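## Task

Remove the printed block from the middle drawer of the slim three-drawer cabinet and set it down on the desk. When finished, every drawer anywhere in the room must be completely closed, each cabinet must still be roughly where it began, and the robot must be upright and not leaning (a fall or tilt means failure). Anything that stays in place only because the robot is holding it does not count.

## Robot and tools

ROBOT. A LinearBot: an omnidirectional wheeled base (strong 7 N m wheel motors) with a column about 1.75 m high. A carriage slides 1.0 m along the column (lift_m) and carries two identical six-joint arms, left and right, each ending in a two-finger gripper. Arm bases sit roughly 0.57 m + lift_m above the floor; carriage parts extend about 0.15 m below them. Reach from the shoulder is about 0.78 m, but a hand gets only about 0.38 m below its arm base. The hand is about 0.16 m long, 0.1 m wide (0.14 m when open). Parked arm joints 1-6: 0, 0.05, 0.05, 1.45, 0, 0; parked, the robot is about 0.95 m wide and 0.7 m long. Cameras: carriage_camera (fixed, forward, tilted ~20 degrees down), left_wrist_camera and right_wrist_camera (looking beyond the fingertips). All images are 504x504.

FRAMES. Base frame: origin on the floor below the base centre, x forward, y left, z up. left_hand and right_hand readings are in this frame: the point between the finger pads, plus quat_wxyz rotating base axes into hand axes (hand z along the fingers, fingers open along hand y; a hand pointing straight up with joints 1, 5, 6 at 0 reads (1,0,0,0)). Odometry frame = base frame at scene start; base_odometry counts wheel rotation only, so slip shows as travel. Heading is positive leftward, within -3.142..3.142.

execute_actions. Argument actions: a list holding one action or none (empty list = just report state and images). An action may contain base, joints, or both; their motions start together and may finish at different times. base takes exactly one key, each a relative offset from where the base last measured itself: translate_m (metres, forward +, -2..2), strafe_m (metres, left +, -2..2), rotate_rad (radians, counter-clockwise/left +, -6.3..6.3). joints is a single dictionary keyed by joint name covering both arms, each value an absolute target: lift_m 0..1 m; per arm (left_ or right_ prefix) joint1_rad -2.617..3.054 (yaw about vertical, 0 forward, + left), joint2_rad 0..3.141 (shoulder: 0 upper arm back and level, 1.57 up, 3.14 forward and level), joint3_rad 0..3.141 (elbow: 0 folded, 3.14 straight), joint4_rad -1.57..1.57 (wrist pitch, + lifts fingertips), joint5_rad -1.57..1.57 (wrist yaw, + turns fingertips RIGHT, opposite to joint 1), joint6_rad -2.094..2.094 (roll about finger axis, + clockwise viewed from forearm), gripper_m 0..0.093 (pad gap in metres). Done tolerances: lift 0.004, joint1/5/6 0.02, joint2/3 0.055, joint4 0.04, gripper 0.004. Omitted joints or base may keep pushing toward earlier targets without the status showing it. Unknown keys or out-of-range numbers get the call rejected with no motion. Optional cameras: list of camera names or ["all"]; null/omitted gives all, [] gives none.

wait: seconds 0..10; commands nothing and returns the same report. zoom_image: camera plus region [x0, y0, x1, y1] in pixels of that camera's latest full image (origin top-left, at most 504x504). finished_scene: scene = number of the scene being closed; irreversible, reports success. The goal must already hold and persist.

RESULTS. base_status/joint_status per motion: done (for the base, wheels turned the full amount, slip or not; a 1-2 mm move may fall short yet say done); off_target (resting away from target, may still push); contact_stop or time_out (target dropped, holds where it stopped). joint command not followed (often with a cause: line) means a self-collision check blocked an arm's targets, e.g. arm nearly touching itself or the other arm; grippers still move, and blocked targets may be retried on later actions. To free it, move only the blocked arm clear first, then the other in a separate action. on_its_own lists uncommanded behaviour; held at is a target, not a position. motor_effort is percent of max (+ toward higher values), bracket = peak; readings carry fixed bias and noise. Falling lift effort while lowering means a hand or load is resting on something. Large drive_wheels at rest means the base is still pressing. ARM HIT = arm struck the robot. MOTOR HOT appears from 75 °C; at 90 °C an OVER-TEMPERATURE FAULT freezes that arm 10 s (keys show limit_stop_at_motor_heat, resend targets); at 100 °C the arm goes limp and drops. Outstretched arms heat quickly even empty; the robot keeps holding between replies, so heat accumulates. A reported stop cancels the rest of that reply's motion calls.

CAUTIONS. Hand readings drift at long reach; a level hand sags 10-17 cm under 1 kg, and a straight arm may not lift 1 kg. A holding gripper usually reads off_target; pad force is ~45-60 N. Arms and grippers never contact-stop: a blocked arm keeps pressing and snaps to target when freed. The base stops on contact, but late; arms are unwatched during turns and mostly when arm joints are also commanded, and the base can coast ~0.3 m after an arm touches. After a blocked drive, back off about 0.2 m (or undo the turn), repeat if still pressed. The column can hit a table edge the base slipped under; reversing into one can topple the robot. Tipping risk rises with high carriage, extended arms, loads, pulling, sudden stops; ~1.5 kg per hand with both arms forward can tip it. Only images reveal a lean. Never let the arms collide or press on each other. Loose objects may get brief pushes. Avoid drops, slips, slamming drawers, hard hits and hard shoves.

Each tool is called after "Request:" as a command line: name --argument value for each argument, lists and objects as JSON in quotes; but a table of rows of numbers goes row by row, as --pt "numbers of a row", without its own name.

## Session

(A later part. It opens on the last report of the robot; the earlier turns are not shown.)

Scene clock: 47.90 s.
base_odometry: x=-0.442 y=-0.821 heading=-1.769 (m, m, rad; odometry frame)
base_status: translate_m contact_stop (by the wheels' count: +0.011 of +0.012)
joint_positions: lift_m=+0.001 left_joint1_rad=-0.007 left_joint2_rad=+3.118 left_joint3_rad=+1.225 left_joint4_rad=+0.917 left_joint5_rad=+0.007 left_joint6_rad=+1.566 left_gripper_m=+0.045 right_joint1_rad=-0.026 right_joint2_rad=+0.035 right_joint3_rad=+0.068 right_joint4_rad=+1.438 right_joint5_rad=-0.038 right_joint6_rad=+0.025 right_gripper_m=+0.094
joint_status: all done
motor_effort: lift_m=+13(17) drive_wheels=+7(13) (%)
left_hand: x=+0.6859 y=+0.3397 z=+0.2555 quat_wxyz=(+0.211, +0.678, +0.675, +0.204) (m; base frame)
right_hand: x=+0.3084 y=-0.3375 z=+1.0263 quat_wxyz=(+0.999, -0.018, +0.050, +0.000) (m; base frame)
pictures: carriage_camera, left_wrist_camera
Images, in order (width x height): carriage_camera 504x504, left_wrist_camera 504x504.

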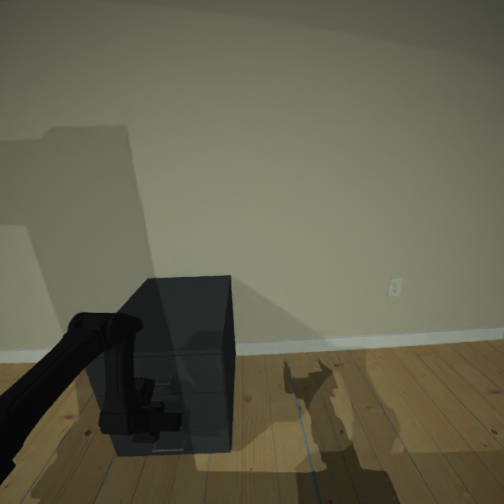

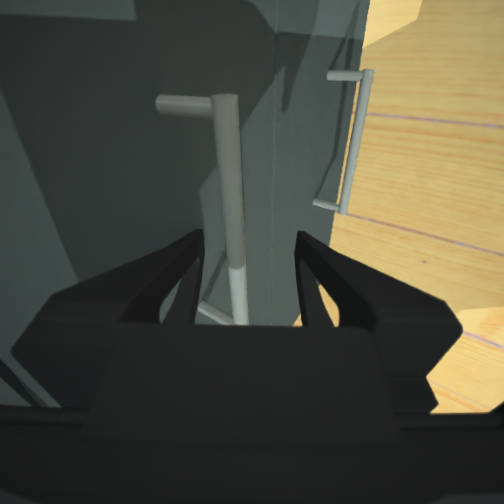

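Request:
execute_actions --actions '[{"base":{"translate_m":-0.012},"joints":{"lift_m":0.03}}]' --cameras '["left_wrist_camera"]'

Scene clock: 49.50 s.
base_odometry: x=-0.439 y=-0.809 heading=-1.769 (m, m, rad; odometry frame)
base_status: done
joint_positions: lift_m=+0.030 left_joint1_rad=-0.006 left_joint2_rad=+3.132 left_joint3_rad=+1.280 left_joint4_rad=+0.794 left_joint5_rad=+0.007 left_joint6_rad=+1.566 left_gripper_m=+0.045 right_joint1_rad=-0.026 right_joint2_rad=+0.035 right_joint3_rad=+0.068 right_joint4_rad=+1.439 right_joint5_rad=-0.038 right_joint6_rad=+0.025 right_gripper_m=+0.094
joint_status: all done
motor_effort: lift_m=+25(28) drive_wheels=+0(8) (%)
left_hand: x=+0.6789 y=+0.3399 z=+0.2692 quat_wxyz=(+0.182, +0.685, +0.683, +0.176) (m; base frame)
right_hand: x=+0.3082 y=-0.3375 z=+1.0550 quat_wxyz=(+0.999, -0.018, +0.050, +0.000) (m; base frame)
pictures: left_wrist_camera
Images, in order (width x height): left_wrist_camera 504x504.

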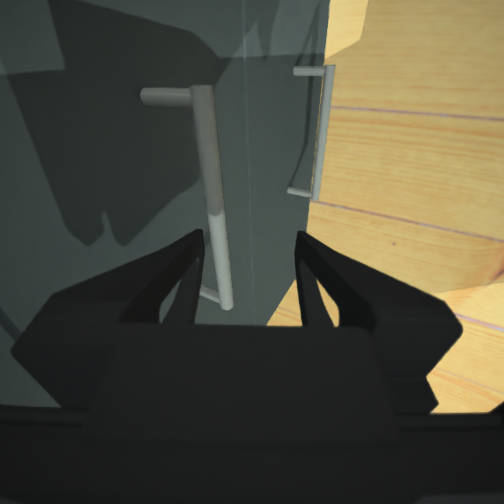

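Request:
execute_actions --actions '[{"base":{"translate_m":0.008},"joints":{"lift_m":0.015,"left_gripper_m":0.06}}]' --cameras '["left_wrist_camera"]'

Scene clock: 50.37 s.
base_odometry: x=-0.441 y=-0.817 heading=-1.769 (m, m, rad; odometry frame)
base_status: done
joint_positions: lift_m=+0.016 left_joint1_rad=-0.006 left_joint2_rad=+3.134 left_joint3_rad=+1.273 left_joint4_rad=+0.832 left_joint5_rad=+0.006 left_joint6_rad=+1.566 left_gripper_m=+0.060 right_joint1_rad=-0.026 right_joint2_rad=+0.035 right_joint3_rad=+0.068 right_joint4_rad=+1.438 right_joint5_rad=-0.038 right_joint6_rad=+0.025 right_gripper_m=+0.094
joint_status: all done
motor_effort: lift_m=+17(18) drive_wheels=+3(7) (%)
left_hand: x=+0.6829 y=+0.3401 z=+0.2582 quat_wxyz=(+0.192, +0.682, +0.680, +0.186) (m; base frame)
right_hand: x=+0.3084 y=-0.3376 z=+1.0409 quat_wxyz=(+0.999, -0.018, +0.050, +0.000) (m; base frame)
pictures: left_wrist_camera
Images, in order (width x height): left_wrist_camera 504x504.

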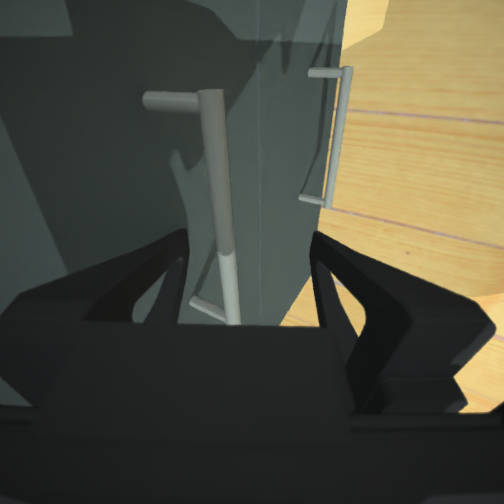

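Request:
execute_actions --actions '[{"base":{"translate_m":-0.015},"joints":{"left_joint3_rad":1.3,"left_joint4_rad":0.8}}]' --cameras '["left_wrist_camera"]'

Scene clock: 53.87 s.
base_odometry: x=-0.438 y=-0.802 heading=-1.769 (m, m, rad; odometry frame)
base_status: done
joint_positions: lift_m=+0.015 left_joint1_rad=-0.006 left_joint2_rad=+3.134 left_joint3_rad=+1.279 left_joint4_rad=+0.811 left_joint5_rad=+0.006 left_joint6_rad=+1.566 left_gripper_m=+0.060 right_joint1_rad=-0.026 right_joint2_rad=+0.035 right_joint3_rad=+0.068 right_joint4_rad=+1.439 right_joint5_rad=-0.038 right_joint6_rad=+0.025 right_gripper_m=+0.094
joint_status: all done
motor_effort: lift_m=+18(18) drive_wheels=+2(6) (%)
left_hand: x=+0.6811 y=+0.3401 z=+0.2561 quat_wxyz=(+0.187, +0.684, +0.682, +0.181) (m; base frame)
right_hand: x=+0.3082 y=-0.3376 z=+1.0407 quat_wxyz=(+0.999, -0.018, +0.050, +0.000) (m; base frame)
pictures: left_wrist_camera
Images, in order (width x height): left_wrist_camera 504x504.

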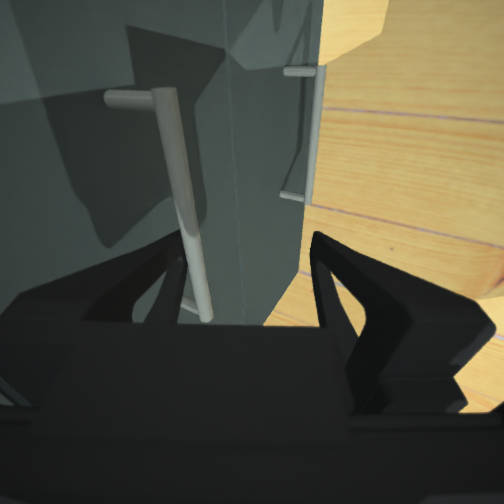

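Request:
execute_actions --actions '[{"base":{"translate_m":0.007}}]' --cameras '["left_wrist_camera"]'

Request:
execute_actions --actions '[{"joints":{"lift_m":0.0}}]' --cameras '["left_wrist_camera"]'

Scene clock: 54.67 s.
base_odometry: x=-0.439 y=-0.809 heading=-1.769 (m, m, rad; odometry frame)
base_status: done
joint_positions: lift_m=+0.015 left_joint1_rad=-0.006 left_joint2_rad=+3.134 left_joint3_rad=+1.279 left_joint4_rad=+0.809 left_joint5_rad=+0.006 left_joint6_rad=+1.566 left_gripper_m=+0.060 right_joint1_rad=-0.026 right_joint2_rad=+0.035 right_joint3_rad=+0.068 right_joint4_rad=+1.438 right_joint5_rad=-0.038 right_joint6_rad=+0.025 right_gripper_m=+0.094
joint_status: not commanded
motor_effort: lift_m=+18(18) drive_wheels=-1(8) (%)
left_hand: x=+0.6807 y=+0.3401 z=+0.2559 quat_wxyz=(+0.186, +0.684, +0.682, +0.180) (m; base frame)
right_hand: x=+0.3083 y=-0.3376 z=+1.0407 quat_wxyz=(+0.999, -0.018, +0.050, +0.000) (m; base frame)
pictures: left_wrist_camera
Images, in order (width x height): left_wrist_camera 504x504.

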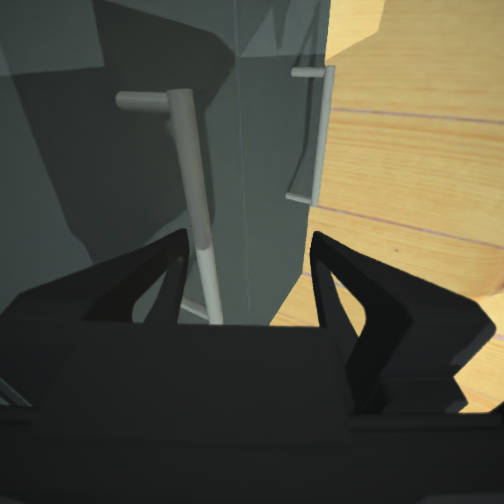

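Scene clock: 55.50 s.
base_odometry: x=-0.439 y=-0.809 heading=-1.769 (m, m, rad; odometry frame)
base_status: not commanded
joint_positions: lift_m=+0.000 left_joint1_rad=-0.006 left_joint2_rad=+3.136 left_joint3_rad=+1.278 left_joint4_rad=+0.821 left_joint5_rad=+0.006 left_joint6_rad=+1.566 left_gripper_m=+0.060 right_joint1_rad=-0.026 right_joint2_rad=+0.035 right_joint3_rad=+0.068 right_joint4_rad=+1.438 right_joint5_rad=-0.038 right_joint6_rad=+0.025 right_gripper_m=+0.094
joint_status: all done
motor_effort: lift_m=+18(17) drive_wheels=+0(5) (%)
left_hand: x=+0.6821 y=+0.3402 z=+0.2417 quat_wxyz=(+0.190, +0.683, +0.681, +0.183) (m; base frame)
right_hand: x=+0.3084 y=-0.3376 z=+1.0257 quat_wxyz=(+0.999, -0.018, +0.050, +0.000) (m; base frame)
pictures: left_wrist_camera
Images, in order (width x height): left_wrist_camera 504x504.

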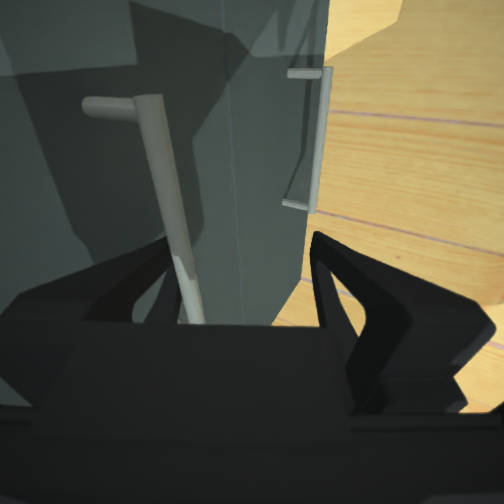

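Request:
execute_actions --actions '[{"joints":{"left_gripper_m":0.0,"left_joint4_rad":0.76}}]' --cameras '["left_wrist_camera","carriage_camera"]'

Scene clock: 56.53 s.
base_odometry: x=-0.439 y=-0.809 heading=-1.769 (m, m, rad; odometry frame)
base_status: not commanded
joint_positions: lift_m=+0.000 left_joint1_rad=-0.004 left_joint2_rad=+3.139 left_joint3_rad=+1.285 left_joint4_rad=+0.812 left_joint5_rad=+0.010 left_joint6_rad=+1.524 left_gripper_m=+0.003 right_joint1_rad=-0.026 right_joint2_rad=+0.035 right_joint3_rad=+0.068 right_joint4_rad=+1.439 right_joint5_rad=-0.038 right_joint6_rad=+0.025 right_gripper_m=+0.094
joint_status: left_joint4_rad off_target (ended at +0.812, target +0.760); the others done
motor_effort: lift_m=+19(19) drive_wheels=-1(5) (%)
left_hand: x=+0.6821 y=+0.3400 z=+0.2400 quat_wxyz=(+0.193, +0.669, +0.696, +0.176) (m; base frame)
right_hand: x=+0.3082 y=-0.3376 z=+1.0257 quat_wxyz=(+0.999, -0.018, +0.050, +0.000) (m; base frame)
pictures: carriage_camera, left_wrist_camera
Images, in order (width x height): carriage_camera 504x504, left_wrist_camera 504x504.

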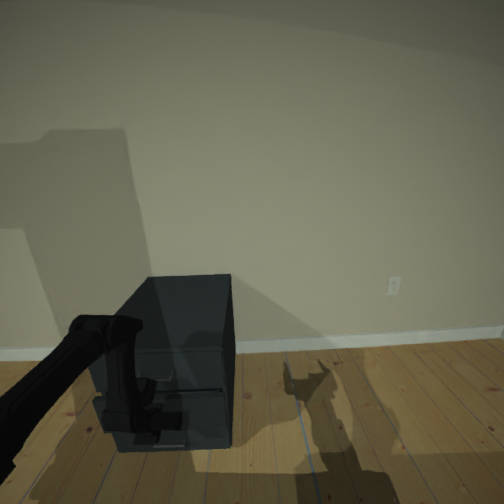

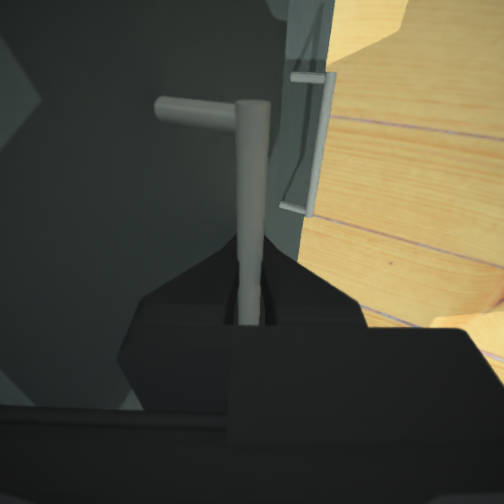

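Request:
execute_actions --actions '[{"base":{"translate_m":-0.04},"joints":{"left_joint4_rad":0.79}}]' --cameras '["left_wrist_camera","carriage_camera"]'

Scene clock: 57.87 s.
base_odometry: x=-0.431 y=-0.770 heading=-1.770 (m, m, rad; odometry frame)
base_status: done
joint_positions: lift_m=+0.000 left_joint1_rad=-0.005 left_joint2_rad=+3.139 left_joint3_rad=+1.302 left_joint4_rad=+0.800 left_joint5_rad=+0.015 left_joint6_rad=+1.523 left_gripper_m=+0.003 right_joint1_rad=-0.026 right_joint2_rad=+0.035 right_joint3_rad=+0.068 right_joint4_rad=+1.440 right_joint5_rad=-0.038 right_joint6_rad=+0.025 right_gripper_m=+0.094
joint_status: all done
motor_effort: lift_m=+19(19) drive_wheels=+4(10) (%)
left_hand: x=+0.6872 y=+0.3391 z=+0.2403 quat_wxyz=(+0.196, +0.668, +0.695, +0.176) (m; base frame)
right_hand: x=+0.3080 y=-0.3376 z=+1.0256 quat_wxyz=(+0.999, -0.018, +0.049, +0.000) (m; base frame)
pictures: carriage_camera, left_wrist_camera
Images, in order (width x height): carriage_camera 504x504, left_wrist_camera 504x504.

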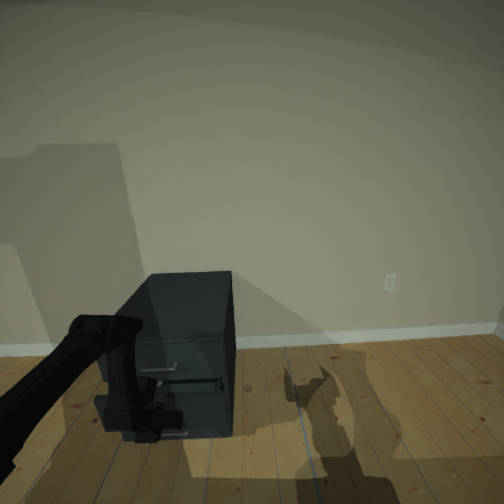

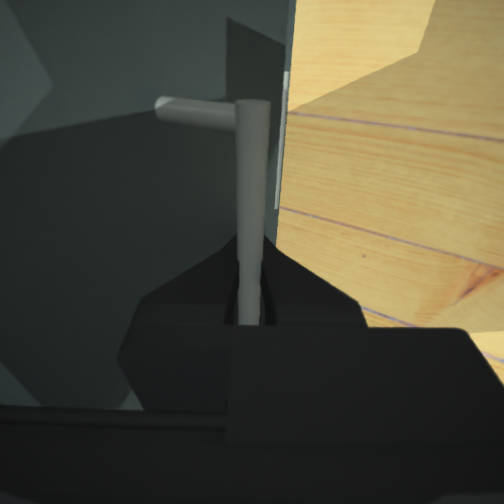

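It's coming. Pull further.

Request:
execute_actions --actions '[{"base":{"translate_m":-0.28},"joints":{"left_joint4_rad":0.79}}]' --cameras '["left_wrist_camera","carriage_camera"]'

Scene clock: 60.43 s.
base_odometry: x=-0.376 y=-0.496 heading=-1.770 (m, m, rad; odometry frame)
base_status: done
joint_positions: lift_m=+0.000 left_joint1_rad=-0.024 left_joint2_rad=+3.139 left_joint3_rad=+1.302 left_joint4_rad=+0.790 left_joint5_rad=+0.061 left_joint6_rad=+1.501 left_gripper_m=+0.003 right_joint1_rad=-0.026 right_joint2_rad=+0.035 right_joint3_rad=+0.068 right_joint4_rad=+1.440 right_joint5_rad=-0.038 right_joint6_rad=+0.025 right_gripper_m=+0.094
joint_status: all done
motor_effort: lift_m=+19(19) drive_wheels=-1(12) (%)
left_hand: x=+0.6846 y=+0.3235 z=+0.2394 quat_wxyz=(+0.211, +0.672, +0.693, +0.152) (m; base frame)
right_hand: x=+0.3080 y=-0.3376 z=+1.0256 quat_wxyz=(+0.999, -0.018, +0.049, +0.000) (m; base frame)
pictures: carriage_camera, left_wrist_camera
Images, in order (width x height): carriage_camera 504x504, left_wrist_camera 504x504.

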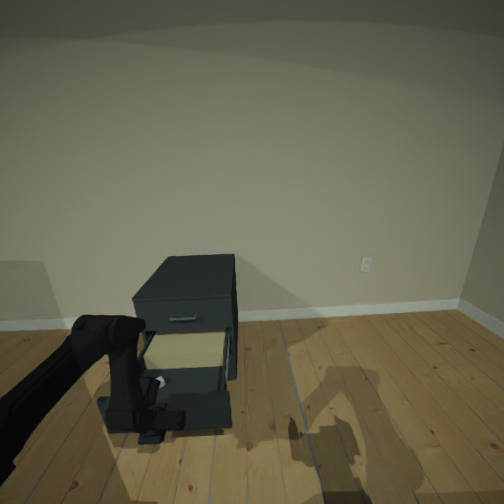

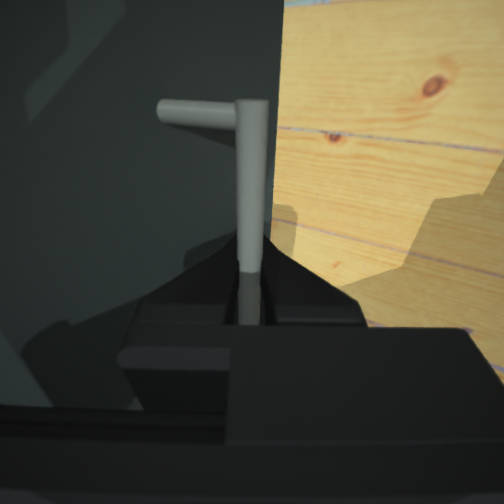

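Request:
execute_actions --actions '[{"base":{"strafe_m":-0.02}}]' --cameras '[]'

Request:
execute_actions --actions '[{"base":{"translate_m":-0.07}}]' --cameras '["carriage_camera"]'

Request:
zoom_image --camera "carriage_camera" --region '[90, 270, 260, 440]'

Scene clock: 61.53 s.
base_odometry: x=-0.395 y=-0.492 heading=-1.770 (m, m, rad; odometry frame)
base_status: done
joint_positions: lift_m=+0.000 left_joint1_rad=+0.011 left_joint2_rad=+3.139 left_joint3_rad=+1.302 left_joint4_rad=+0.789 left_joint5_rad=+0.025 left_joint6_rad=+1.526 left_gripper_m=+0.003 right_joint1_rad=-0.026 right_joint2_rad=+0.035 right_joint3_rad=+0.068 right_joint4_rad=+1.440 right_joint5_rad=-0.038 right_joint6_rad=+0.025 right_gripper_m=+0.094
joint_status: not commanded
motor_effort: lift_m=+19(19) drive_wheels=+1(3) (%)
left_hand: x=+0.6849 y=+0.3435 z=+0.2390 quat_wxyz=(+0.194, +0.666, +0.699, +0.171) (m; base frame)
right_hand: x=+0.3080 y=-0.3376 z=+1.0256 quat_wxyz=(+0.999, -0.018, +0.049, +0.000) (m; base frame)
pictures: none
No camera images: the call's "cameras" was empty. Leave "cameras" out to get every camera's image.

Scene clock: 62.87 s.
base_odometry: x=-0.382 y=-0.423 heading=-1.770 (m, m, rad; odometry frame)
base_status: done
joint_positions: lift_m=+0.000 left_joint1_rad=+0.012 left_joint2_rad=+3.149 left_joint3_rad=+1.373 left_joint4_rad=+0.786 left_joint5_rad=-0.003 left_joint6_rad=+1.534 left_gripper_m=+0.003 right_joint1_rad=-0.026 right_joint2_rad=+0.035 right_joint3_rad=+0.068 right_joint4_rad=+1.440 right_joint5_rad=-0.038 right_joint6_rad=+0.025 right_gripper_m=+0.094
joint_status: not commanded
motor_effort: lift_m=+25(25) drive_wheels=+6(15) (%)
left_hand: x=+0.7131 y=+0.3491 z=+0.2437 quat_wxyz=(+0.204, +0.661, +0.694, +0.201) (m; base frame)
right_hand: x=+0.3079 y=-0.3376 z=+1.0249 quat_wxyz=(+0.999, -0.018, +0.049, +0.000) (m; base frame)
pictures: carriage_camera
Images, in order (width x height): carriage_camera 504x504.

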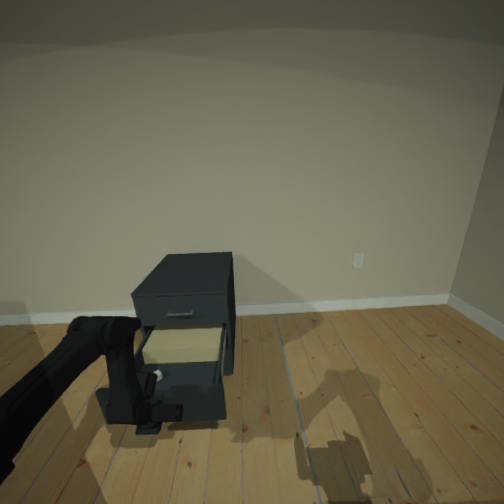

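Region (90, 270, 260, 440) of carriage_camera's 504x504 image, scaled by 2.965, with more detail than that image has.

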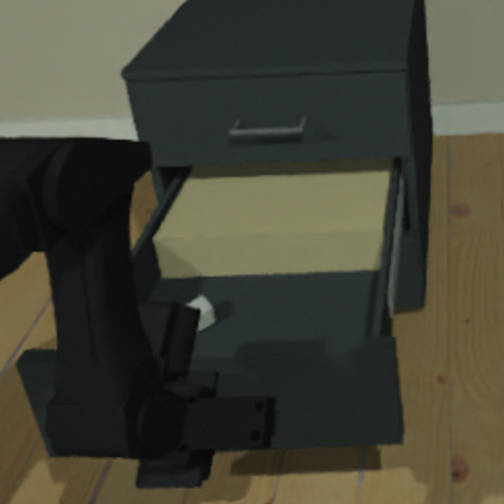

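Request:
execute_actions --actions '[{"base":{"translate_m":0.03},"joints":{"left_gripper_m":0.04}}]' --cameras '[]'

Request:
execute_actions --actions '[{"base":{"translate_m":-0.04},"joints":{"lift_m":0.12}}]' --cameras '["carriage_camera","left_wrist_camera"]'

Scene clock: 64.03 s.
base_odometry: x=-0.388 y=-0.453 heading=-1.770 (m, m, rad; odometry frame)
base_status: done
joint_positions: lift_m=+0.000 left_joint1_rad=+0.006 left_joint2_rad=+3.144 left_joint3_rad=+1.310 left_joint4_rad=+0.767 left_joint5_rad=-0.004 left_joint6_rad=+1.565 left_gripper_m=+0.040 right_joint1_rad=-0.026 right_joint2_rad=+0.035 right_joint3_rad=+0.068 right_joint4_rad=+1.438 right_joint5_rad=-0.038 right_joint6_rad=+0.025 right_gripper_m=+0.094
joint_status: all done
motor_effort: lift_m=+25(25) drive_wheels=+1(10) (%)
left_hand: x=+0.6818 y=+0.3466 z=+0.2349 quat_wxyz=(+0.175, +0.680, +0.689, +0.178) (m; base frame)
right_hand: x=+0.3083 y=-0.3376 z=+1.0249 quat_wxyz=(+0.999, -0.018, +0.050, +0.000) (m; base frame)
pictures: none
No camera images: the call's "cameras" was empty. Leave "cameras" out to get every camera's image.

Scene clock: 65.17 s.
base_odometry: x=-0.380 y=-0.413 heading=-1.770 (m, m, rad; odometry frame)
base_status: done
joint_positions: lift_m=+0.120 left_joint1_rad=+0.006 left_joint2_rad=+3.144 left_joint3_rad=+1.310 left_joint4_rad=+0.781 left_joint5_rad=-0.004 left_joint6_rad=+1.566 left_gripper_m=+0.040 right_joint1_rad=-0.026 right_joint2_rad=+0.035 right_joint3_rad=+0.068 right_joint4_rad=+1.439 right_joint5_rad=-0.038 right_joint6_rad=+0.025 right_gripper_m=+0.094
joint_status: all done
motor_effort: lift_m=+24(28) drive_wheels=-1(8) (%)
left_hand: x=+0.6848 y=+0.3467 z=+0.3567 quat_wxyz=(+0.180, +0.679, +0.688, +0.182) (m; base frame)
right_hand: x=+0.3081 y=-0.3376 z=+1.1450 quat_wxyz=(+0.999, -0.018, +0.049, +0.000) (m; base frame)
pictures: carriage_camera, left_wrist_camera
Images, in order (width x height): carriage_camera 504x504, left_wrist_camera 504x504.

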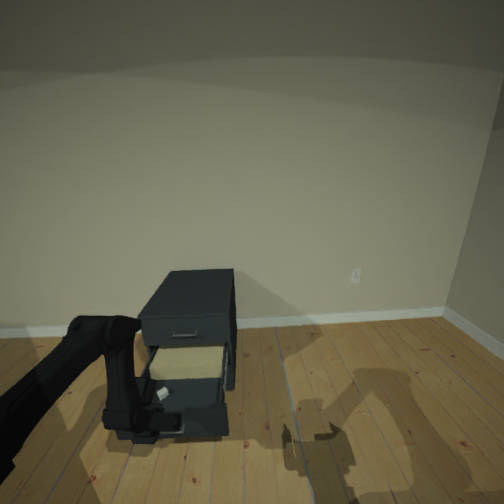

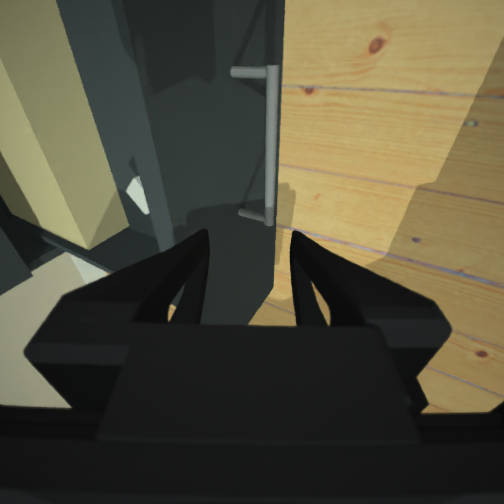

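Request:
execute_actions --actions '[{"joints":{"lift_m":0.3,"left_joint3_rad":1.64,"left_joint4_rad":-0.07,"left_gripper_m":0.07}}]' --cameras '[]'

Request:
execute_actions --actions '[{"base":{"translate_m":0.22}}]' --cameras '["carriage_camera","left_wrist_camera"]'

Scene clock: 66.83 s.
base_odometry: x=-0.380 y=-0.413 heading=-1.770 (m, m, rad; odometry frame)
base_status: not commanded
joint_positions: lift_m=+0.300 left_joint1_rad=+0.006 left_joint2_rad=+3.148 left_joint3_rad=+1.627 left_joint4_rad=-0.061 left_joint5_rad=-0.004 left_joint6_rad=+1.566 left_gripper_m=+0.070 right_joint1_rad=-0.026 right_joint2_rad=+0.035 right_joint3_rad=+0.068 right_joint4_rad=+1.439 right_joint5_rad=-0.038 right_joint6_rad=+0.025 right_gripper_m=+0.094
joint_status: all done
motor_effort: lift_m=+25(29) drive_wheels=-1(1) (%)
left_hand: x=+0.6385 y=+0.3464 z=+0.5138 quat_wxyz=(-0.005, +0.703, +0.711, -0.003) (m; base frame)
right_hand: x=+0.3081 y=-0.3376 z=+1.3249 quat_wxyz=(+0.999, -0.018, +0.049, +0.000) (m; base frame)
pictures: none
No camera images: the call's "cameras" was empty. Leave "cameras" out to get every camera's image.

Scene clock: 69.10 s.
base_odometry: x=-0.424 y=-0.629 heading=-1.771 (m, m, rad; odometry frame)
base_status: done
joint_positions: lift_m=+0.300 left_joint1_rad=+0.006 left_joint2_rad=+3.148 left_joint3_rad=+1.627 left_joint4_rad=-0.064 left_joint5_rad=-0.004 left_joint6_rad=+1.566 left_gripper_m=+0.070 right_joint1_rad=-0.026 right_joint2_rad=+0.035 right_joint3_rad=+0.068 right_joint4_rad=+1.438 right_joint5_rad=-0.038 right_joint6_rad=+0.025 right_gripper_m=+0.094
joint_status: not commanded
motor_effort: lift_m=+25(25) drive_wheels=+2(9) (%)
left_hand: x=+0.6379 y=+0.3464 z=+0.5138 quat_wxyz=(-0.006, +0.703, +0.711, -0.003) (m; base frame)
right_hand: x=+0.3084 y=-0.3375 z=+1.3249 quat_wxyz=(+0.999, -0.018, +0.050, +0.000) (m; base frame)
pictures: carriage_camera, left_wrist_camera
Images, in order (width x height): carriage_camera 504x504, left_wrist_camera 504x504.

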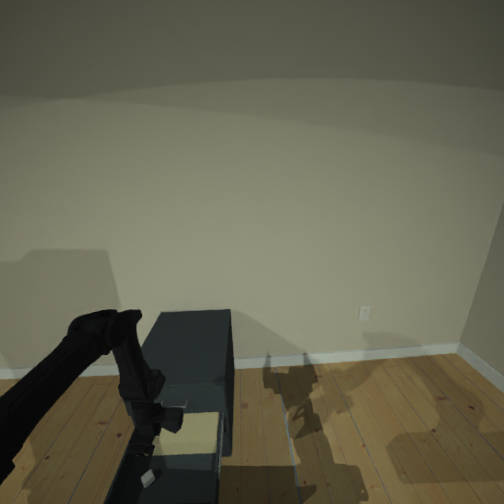

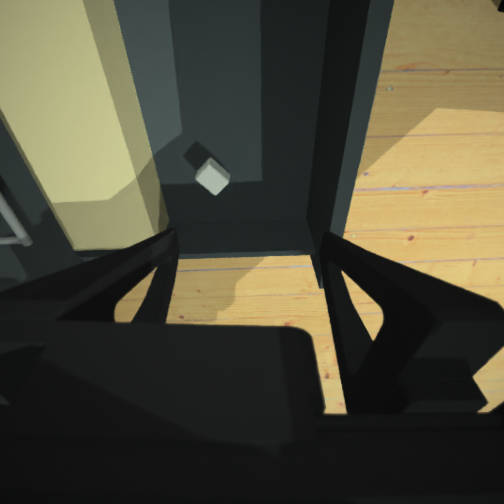

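Request:
execute_actions --actions '[{"base":{"translate_m":0.056},"joints":{"lift_m":0.2}}]' --cameras '[]'

Request:
execute_actions --actions '[{"base":{"strafe_m":0.04}}]' --cameras '["carriage_camera","left_wrist_camera"]'

Scene clock: 71.27 s.
base_odometry: x=-0.435 y=-0.684 heading=-1.771 (m, m, rad; odometry frame)
base_status: done
joint_positions: lift_m=+0.200 left_joint1_rad=+0.006 left_joint2_rad=+3.148 left_joint3_rad=+1.627 left_joint4_rad=-0.068 left_joint5_rad=-0.004 left_joint6_rad=+1.566 left_gripper_m=+0.070 right_joint1_rad=-0.026 right_joint2_rad=+0.035 right_joint3_rad=+0.068 right_joint4_rad=+1.438 right_joint5_rad=-0.038 right_joint6_rad=+0.025 right_gripper_m=+0.094
joint_status: all done
motor_effort: lift_m=+20(21) drive_wheels=-3(10) (%)
left_hand: x=+0.6368 y=+0.3462 z=+0.4145 quat_wxyz=(-0.007, +0.703, +0.711, -0.005) (m; base frame)
right_hand: x=+0.3083 y=-0.3375 z=+1.2255 quat_wxyz=(+0.999, -0.018, +0.050, +0.000) (m; base frame)
pictures: none
No camera images: the call's "cameras" was empty. Leave "cameras" out to get every camera's image.

Scene clock: 72.37 s.
base_odometry: x=-0.396 y=-0.692 heading=-1.771 (m, m, rad; odometry frame)
base_status: done
joint_positions: lift_m=+0.200 left_joint1_rad=+0.002 left_joint2_rad=+3.148 left_joint3_rad=+1.627 left_joint4_rad=-0.068 left_joint5_rad=-0.004 left_joint6_rad=+1.566 left_gripper_m=+0.070 right_joint1_rad=-0.026 right_joint2_rad=+0.035 right_joint3_rad=+0.068 right_joint4_rad=+1.438 right_joint5_rad=-0.038 right_joint6_rad=+0.025 right_gripper_m=+0.094
joint_status: not commanded
motor_effort: lift_m=+20(20) drive_wheels=-2(7) (%)
left_hand: x=+0.6369 y=+0.3447 z=+0.4145 quat_wxyz=(-0.007, +0.705, +0.709, -0.005) (m; base frame)
right_hand: x=+0.3083 y=-0.3375 z=+1.2255 quat_wxyz=(+0.999, -0.018, +0.050, +0.000) (m; base frame)
pictures: carriage_camera, left_wrist_camera
Images, in order (width x height): carriage_camera 504x504, left_wrist_camera 504x504.

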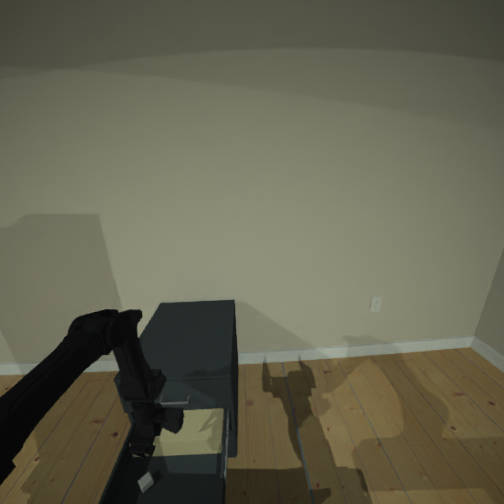

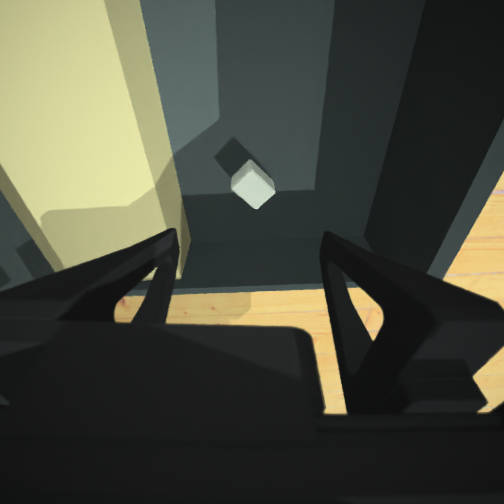

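Request:
execute_actions --actions '[{"base":{"strafe_m":0.02},"joints":{"left_joint6_rad":0.8,"lift_m":0.12}}]' --cameras '["left_wrist_camera"]'

Scene clock: 73.80 s.
base_odometry: x=-0.376 y=-0.696 heading=-1.771 (m, m, rad; odometry frame)
base_status: done
joint_positions: lift_m=+0.120 left_joint1_rad=+0.001 left_joint2_rad=+3.147 left_joint3_rad=+1.627 left_joint4_rad=-0.070 left_joint5_rad=-0.004 left_joint6_rad=+0.804 left_gripper_m=+0.070 right_joint1_rad=-0.026 right_joint2_rad=+0.035 right_joint3_rad=+0.068 right_joint4_rad=+1.438 right_joint5_rad=-0.038 right_joint6_rad=+0.025 right_gripper_m=+0.094
joint_status: all done
motor_effort: lift_m=+19(19) drive_wheels=+2(9) (%)
left_hand: x=+0.6368 y=+0.3446 z=+0.3347 quat_wxyz=(-0.009, +0.391, +0.921, -0.002) (m; base frame)
right_hand: x=+0.3083 y=-0.3375 z=+1.1456 quat_wxyz=(+0.999, -0.018, +0.050, +0.000) (m; base frame)
pictures: left_wrist_camera
Images, in order (width x height): left_wrist_camera 504x504.

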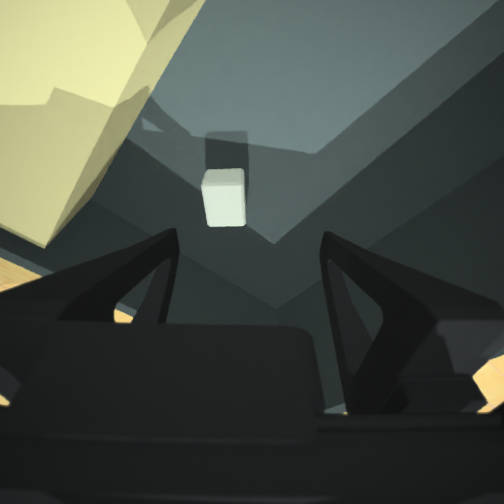

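Request:
execute_actions --actions '[{"base":{"strafe_m":0.024},"joints":{"lift_m":0.07}}]' --cameras '["left_wrist_camera"]'

Scene clock: 75.03 s.
base_odometry: x=-0.353 y=-0.701 heading=-1.772 (m, m, rad; odometry frame)
base_status: done
joint_positions: lift_m=+0.070 left_joint1_rad=+0.001 left_joint2_rad=+3.146 left_joint3_rad=+1.627 left_joint4_rad=-0.070 left_joint5_rad=-0.004 left_joint6_rad=+0.804 left_gripper_m=+0.070 right_joint1_rad=-0.026 right_joint2_rad=+0.035 right_joint3_rad=+0.068 right_joint4_rad=+1.439 right_joint5_rad=-0.038 right_joint6_rad=+0.025 right_gripper_m=+0.094
joint_status: all done
motor_effort: lift_m=+19(19) drive_wheels=-1(9) (%)
left_hand: x=+0.6370 y=+0.3443 z=+0.2850 quat_wxyz=(-0.009, +0.391, +0.920, -0.002) (m; base frame)
right_hand: x=+0.3082 y=-0.3375 z=+1.0956 quat_wxyz=(+0.999, -0.018, +0.050, +0.000) (m; base frame)
pictures: left_wrist_camera
Images, in order (width x height): left_wrist_camera 504x504.

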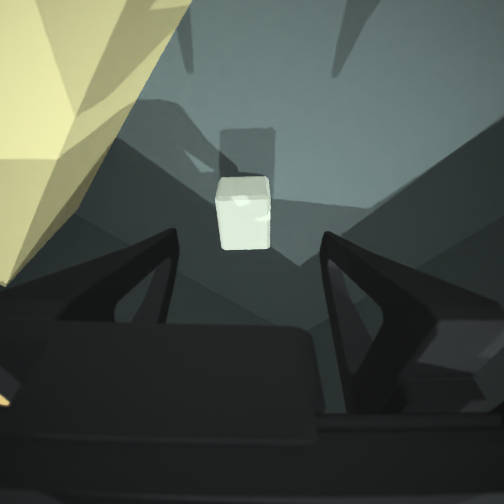

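Request:
execute_actions --actions '[{"joints":{"left_joint3_rad":1.31,"left_joint4_rad":0.26}}]' --cameras '["left_wrist_camera"]'

Scene clock: 76.27 s.
base_odometry: x=-0.353 y=-0.701 heading=-1.772 (m, m, rad; odometry frame)
base_status: not commanded
joint_positions: lift_m=+0.070 left_joint1_rad=+0.001 left_joint2_rad=+3.146 left_joint3_rad=+1.323 left_joint4_rad=+0.242 left_joint5_rad=-0.004 left_joint6_rad=+0.804 left_gripper_m=+0.070 right_joint1_rad=-0.026 right_joint2_rad=+0.035 right_joint3_rad=+0.068 right_joint4_rad=+1.439 right_joint5_rad=-0.038 right_joint6_rad=+0.025 right_gripper_m=+0.094
joint_status: all done
motor_effort: lift_m=+19(19) drive_wheels=+1(1) (%)
left_hand: x=+0.5635 y=+0.3443 z=+0.2743 quat_wxyz=(-0.005, +0.391, +0.920, +0.000) (m; base frame)
right_hand: x=+0.3082 y=-0.3375 z=+1.0956 quat_wxyz=(+0.999, -0.018, +0.050, +0.000) (m; base frame)
pictures: left_wrist_camera
Images, in order (width x height): left_wrist_camera 504x504.

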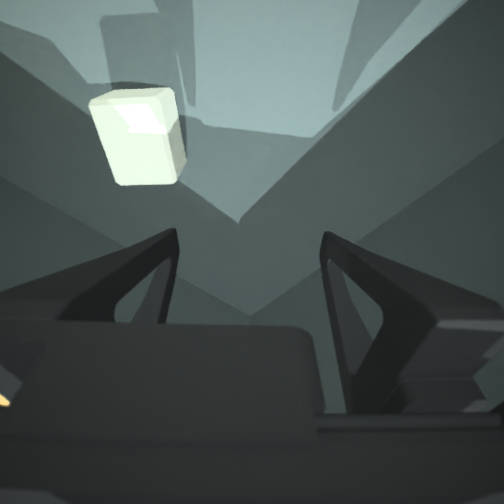

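Request:
execute_actions --actions '[{"base":{"translate_m":0.08},"joints":{"lift_m":0.04}}]' --cameras '["left_wrist_camera"]'

Scene clock: 77.80 s.
base_odometry: x=-0.369 y=-0.779 heading=-1.771 (m, m, rad; odometry frame)
base_status: done
joint_positions: lift_m=+0.040 left_joint1_rad=+0.001 left_joint2_rad=+3.146 left_joint3_rad=+1.323 left_joint4_rad=+0.250 left_joint5_rad=-0.004 left_joint6_rad=+0.804 left_gripper_m=+0.070 right_joint1_rad=-0.026 right_joint2_rad=+0.035 right_joint3_rad=+0.068 right_joint4_rad=+1.438 right_joint5_rad=-0.038 right_joint6_rad=+0.025 right_gripper_m=+0.094
joint_status: all done
motor_effort: lift_m=+19(19) drive_wheels=-3(9) (%)
left_hand: x=+0.5653 y=+0.3443 z=+0.2443 quat_wxyz=(-0.002, +0.391, +0.920, +0.001) (m; base frame)
right_hand: x=+0.3084 y=-0.3375 z=+1.0656 quat_wxyz=(+0.999, -0.018, +0.050, +0.000) (m; base frame)
pictures: left_wrist_camera
Images, in order (width x height): left_wrist_camera 504x504.

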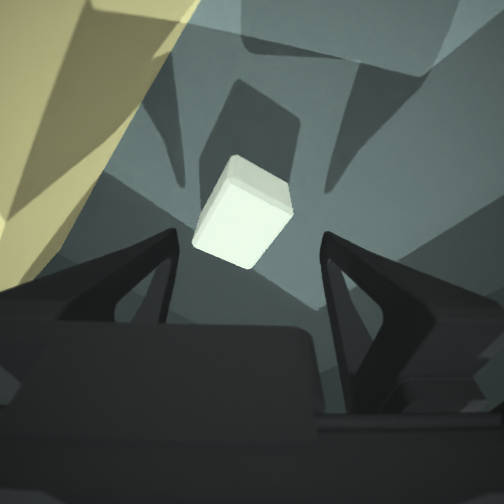

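Request:
execute_actions --actions '[{"joints":{"lift_m":0.055,"left_joint6_rad":1.29,"left_gripper_m":0.08}}]' --cameras '["left_wrist_camera"]'

Scene clock: 79.13 s.
base_odometry: x=-0.369 y=-0.779 heading=-1.771 (m, m, rad; odometry frame)
base_status: not commanded
joint_positions: lift_m=+0.055 left_joint1_rad=+0.001 left_joint2_rad=+3.144 left_joint3_rad=+1.323 left_joint4_rad=+0.253 left_joint5_rad=-0.004 left_joint6_rad=+1.286 left_gripper_m=+0.080 right_joint1_rad=-0.026 right_joint2_rad=+0.035 right_joint3_rad=+0.068 right_joint4_rad=+1.438 right_joint5_rad=-0.038 right_joint6_rad=+0.025 right_gripper_m=+0.094
joint_status: all done
motor_effort: lift_m=+25(31) drive_wheels=+2(4) (%)
left_hand: x=+0.5671 y=+0.3443 z=+0.2592 quat_wxyz=(+0.000, +0.599, +0.800, +0.002) (m; base frame)
right_hand: x=+0.3084 y=-0.3375 z=+1.0800 quat_wxyz=(+0.999, -0.018, +0.050, +0.000) (m; base frame)
pictures: left_wrist_camera
Images, in order (width x height): left_wrist_camera 504x504.

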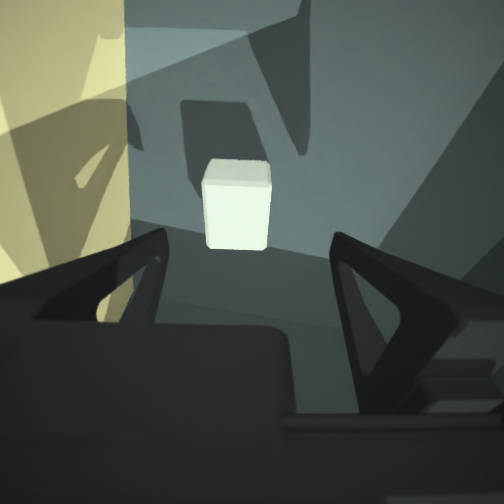

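Request:
execute_actions --actions '[{"base":{"translate_m":0.008},"joints":{"lift_m":0.0}}]' --cameras '["left_wrist_camera"]'

Scene clock: 80.03 s.
base_odometry: x=-0.370 y=-0.787 heading=-1.771 (m, m, rad; odometry frame)
base_status: done
joint_positions: lift_m=+0.001 left_joint1_rad=+0.001 left_joint2_rad=+3.081 left_joint3_rad=+1.306 left_joint4_rad=+0.217 left_joint5_rad=-0.008 left_joint6_rad=+1.292 left_gripper_m=+0.080 right_joint1_rad=-0.026 right_joint2_rad=+0.035 right_joint3_rad=+0.068 right_joint4_rad=+1.438 right_joint5_rad=-0.039 right_joint6_rad=+0.025 right_gripper_m=+0.094
joint_status: all done
motor_effort: lift_m=+16(18) drive_wheels=-3(10) (%)
left_hand: x=+0.5806 y=+0.3452 z=+0.2221 quat_wxyz=(+0.003, +0.601, +0.799, +0.007) (m; base frame)
right_hand: x=+0.3084 y=-0.3375 z=+1.0260 quat_wxyz=(+0.999, -0.018, +0.050, +0.000) (m; base frame)
pictures: left_wrist_camera
Images, in order (width x height): left_wrist_camera 504x504.

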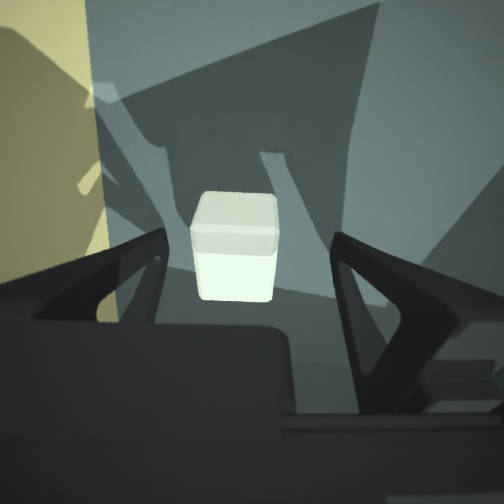

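Request:
execute_actions --actions '[{"joints":{"lift_m":0.015}}]' --cameras '[]'

Request:
execute_actions --actions '[{"joints":{"left_gripper_m":0.0}}]' --cameras '["left_wrist_camera"]'

Scene clock: 80.77 s.
base_odometry: x=-0.370 y=-0.787 heading=-1.771 (m, m, rad; odometry frame)
base_status: not commanded
joint_positions: lift_m=+0.015 left_joint1_rad=+0.001 left_joint2_rad=+3.126 left_joint3_rad=+1.306 left_joint4_rad=+0.244 left_joint5_rad=-0.008 left_joint6_rad=+1.292 left_gripper_m=+0.080 right_joint1_rad=-0.026 right_joint2_rad=+0.035 right_joint3_rad=+0.068 right_joint4_rad=+1.438 right_joint5_rad=-0.039 right_joint6_rad=+0.025 right_gripper_m=+0.094
joint_status: all done
motor_effort: lift_m=+25(29) drive_wheels=+2(4) (%)
left_hand: x=+0.5652 y=+0.3452 z=+0.2240 quat_wxyz=(-0.004, +0.601, +0.799, +0.001) (m; base frame)
right_hand: x=+0.3085 y=-0.3375 z=+1.0399 quat_wxyz=(+0.999, -0.018, +0.050, +0.000) (m; base frame)
pictures: none
No camera images: the call's "cameras" was empty. Leave "cameras" out to get every camera's image.

Scene clock: 81.47 s.
base_odometry: x=-0.370 y=-0.787 heading=-1.771 (m, m, rad; odometry frame)
base_status: not commanded
joint_positions: lift_m=+0.015 left_joint1_rad=+0.001 left_joint2_rad=+3.126 left_joint3_rad=+1.306 left_joint4_rad=+0.245 left_joint5_rad=-0.008 left_joint6_rad=+1.292 left_gripper_m=+0.031 right_joint1_rad=-0.026 right_joint2_rad=+0.035 right_joint3_rad=+0.068 right_joint4_rad=+1.438 right_joint5_rad=-0.039 right_joint6_rad=+0.025 right_gripper_m=+0.094
joint_status: left_gripper_m off_target (ended at +0.031, target +0.000)
motor_effort: lift_m=+25(25) drive_wheels=+2(2) (%)
left_hand: x=+0.5654 y=+0.3452 z=+0.2240 quat_wxyz=(-0.004, +0.601, +0.799, +0.002) (m; base frame)
right_hand: x=+0.3085 y=-0.3375 z=+1.0399 quat_wxyz=(+0.999, -0.018, +0.050, +0.000) (m; base frame)
pictures: left_wrist_camera
Images, in order (width x height): left_wrist_camera 504x504.

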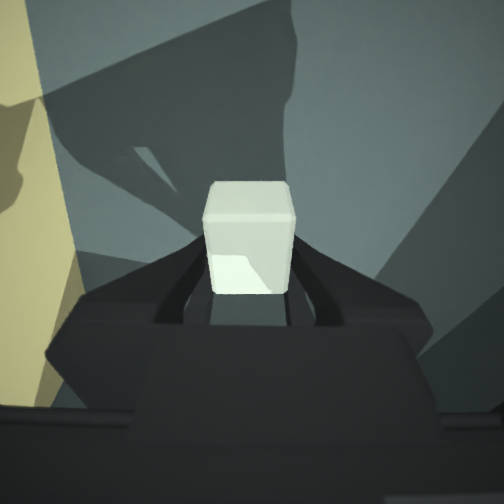

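Gripped. Lift.

Request:
execute_actions --actions '[{"joints":{"lift_m":0.35,"left_gripper_m":0.0}}]' --cameras '["left_wrist_camera","carriage_camera"]'

Scene clock: 83.43 s.
base_odometry: x=-0.370 y=-0.787 heading=-1.771 (m, m, rad; odometry frame)
base_status: not commanded
joint_positions: lift_m=+0.350 left_joint1_rad=+0.001 left_joint2_rad=+3.137 left_joint3_rad=+1.306 left_joint4_rad=+0.254 left_joint5_rad=-0.008 left_joint6_rad=+1.292 left_gripper_m=+0.031 right_joint1_rad=-0.026 right_joint2_rad=+0.035 right_joint3_rad=+0.068 right_joint4_rad=+1.438 right_joint5_rad=-0.039 right_joint6_rad=+0.025 right_gripper_m=+0.094
joint_status: left_gripper_m off_target (ended at +0.031, target +0.000); the others done
motor_effort: lift_m=+25(31) drive_wheels=+2(2) (%)
left_hand: x=+0.5620 y=+0.3452 z=+0.5560 quat_wxyz=(-0.005, +0.601, +0.799, +0.001) (m; base frame)
right_hand: x=+0.3084 y=-0.3375 z=+1.3749 quat_wxyz=(+0.999, -0.018, +0.050, +0.000) (m; base frame)
pictures: carriage_camera, left_wrist_camera
Images, in order (width x height): carriage_camera 504x504, left_wrist_camera 504x504.

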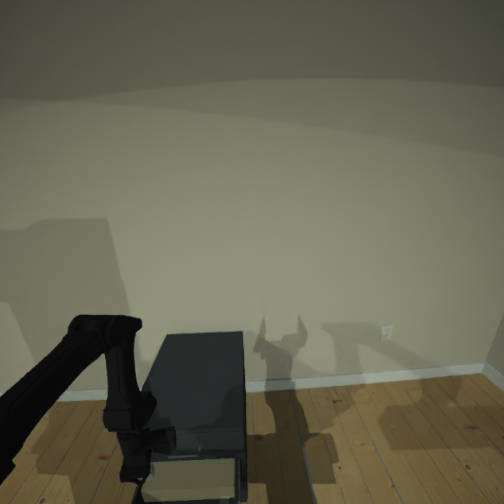

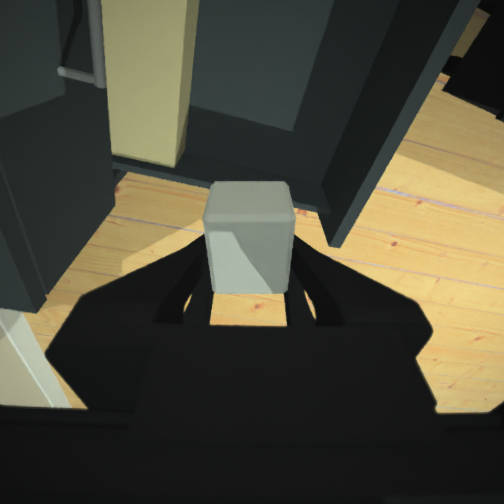

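Request:
execute_actions --actions '[{"base":{"translate_m":-0.4},"joints":{"left_joint2_rad":1.0,"left_joint3_rad":0.8,"left_joint4_rad":0.2,"left_gripper_m":0.0,"right_joint2_rad":3.14,"right_joint3_rad":1.3,"right_joint4_rad":0.9,"right_joint6_rad":0,"right_gripper_m":0.0}}]' --cameras '[]'

Request:
execute_actions --actions '[{"base":{"strafe_m":0.42},"joints":{"lift_m":0.0}}]'

Scene clock: 87.03 s.
base_odometry: x=-0.290 y=-0.395 heading=-1.771 (m, m, rad; odometry frame)
base_status: done
joint_positions: lift_m=+0.350 left_joint1_rad=+0.001 left_joint2_rad=+1.008 left_joint3_rad=+0.822 left_joint4_rad=+0.199 left_joint5_rad=-0.008 left_joint6_rad=+1.292 left_gripper_m=+0.031 right_joint1_rad=-0.026 right_joint2_rad=+3.123 right_joint3_rad=+1.294 right_joint4_rad=+0.888 right_joint5_rad=-0.039 right_joint6_rad=+0.005 right_gripper_m=+0.000
joint_status: left_gripper_m off_target (ended at +0.031, target +0.000); the others done
joint sent to its limit — the command would take right_joint2_rad past its upper limit, so that joint was sent only as far as its limit.
motor_effort: lift_m=+25(25) drive_wheels=-1(12) (%)
left_hand: x=+0.6618 y=+0.3454 z=+1.2931 quat_wxyz=(+0.566, +0.420, +0.563, +0.431) (m; base frame)
right_hand: x=+0.7091 y=-0.3480 z=+0.6072 quat_wxyz=(+0.310, +0.009, +0.951, +0.015) (m; base frame)
pictures: none
No camera images: the call's "cameras" was empty. Leave "cameras" out to get every camera's image.

Scene clock: 90.00 s.
base_odometry: x=+0.121 y=-0.478 heading=-1.771 (m, m, rad; odometry frame)
base_status: done
joint_positions: lift_m=+0.000 left_joint1_rad=+0.001 left_joint2_rad=+1.008 left_joint3_rad=+0.808 left_joint4_rad=+0.186 left_joint5_rad=-0.007 left_joint6_rad=+1.292 left_gripper_m=+0.031 right_joint1_rad=-0.026 right_joint2_rad=+3.123 right_joint3_rad=+1.294 right_joint4_rad=+0.891 right_joint5_rad=-0.039 right_joint6_rad=+0.005 right_gripper_m=+0.000
joint_status: all done
motor_effort: lift_m=+19(19) drive_wheels=-1(8) (%)
left_hand: x=+0.6620 y=+0.3452 z=+0.9339 quat_wxyz=(+0.559, +0.426, +0.570, +0.425) (m; base frame)
right_hand: x=+0.7099 y=-0.3480 z=+0.2583 quat_wxyz=(+0.312, +0.009, +0.950, +0.015) (m; base frame)
pictures: carriage_camera, left_wrist_camera, right_wrist_camera
Images, in order (width x height): carriage_camera 504x504, left_wrist_camera 504x504, right_wrist_camera 504x504.

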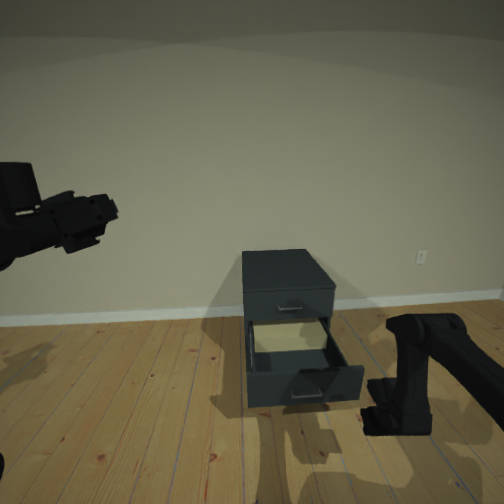

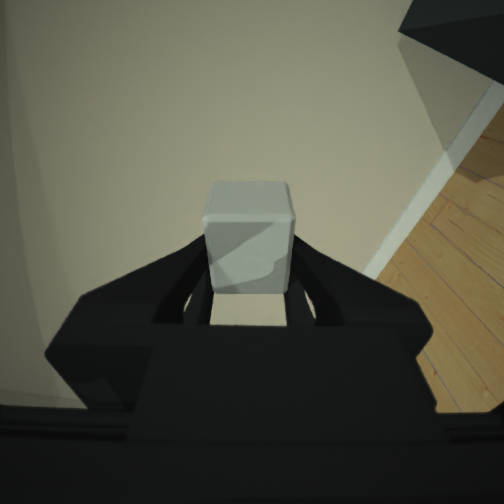

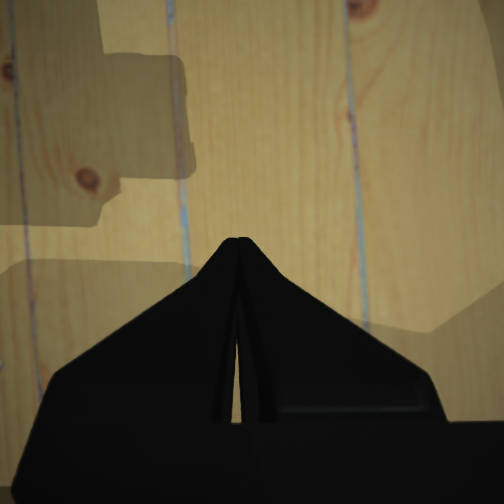

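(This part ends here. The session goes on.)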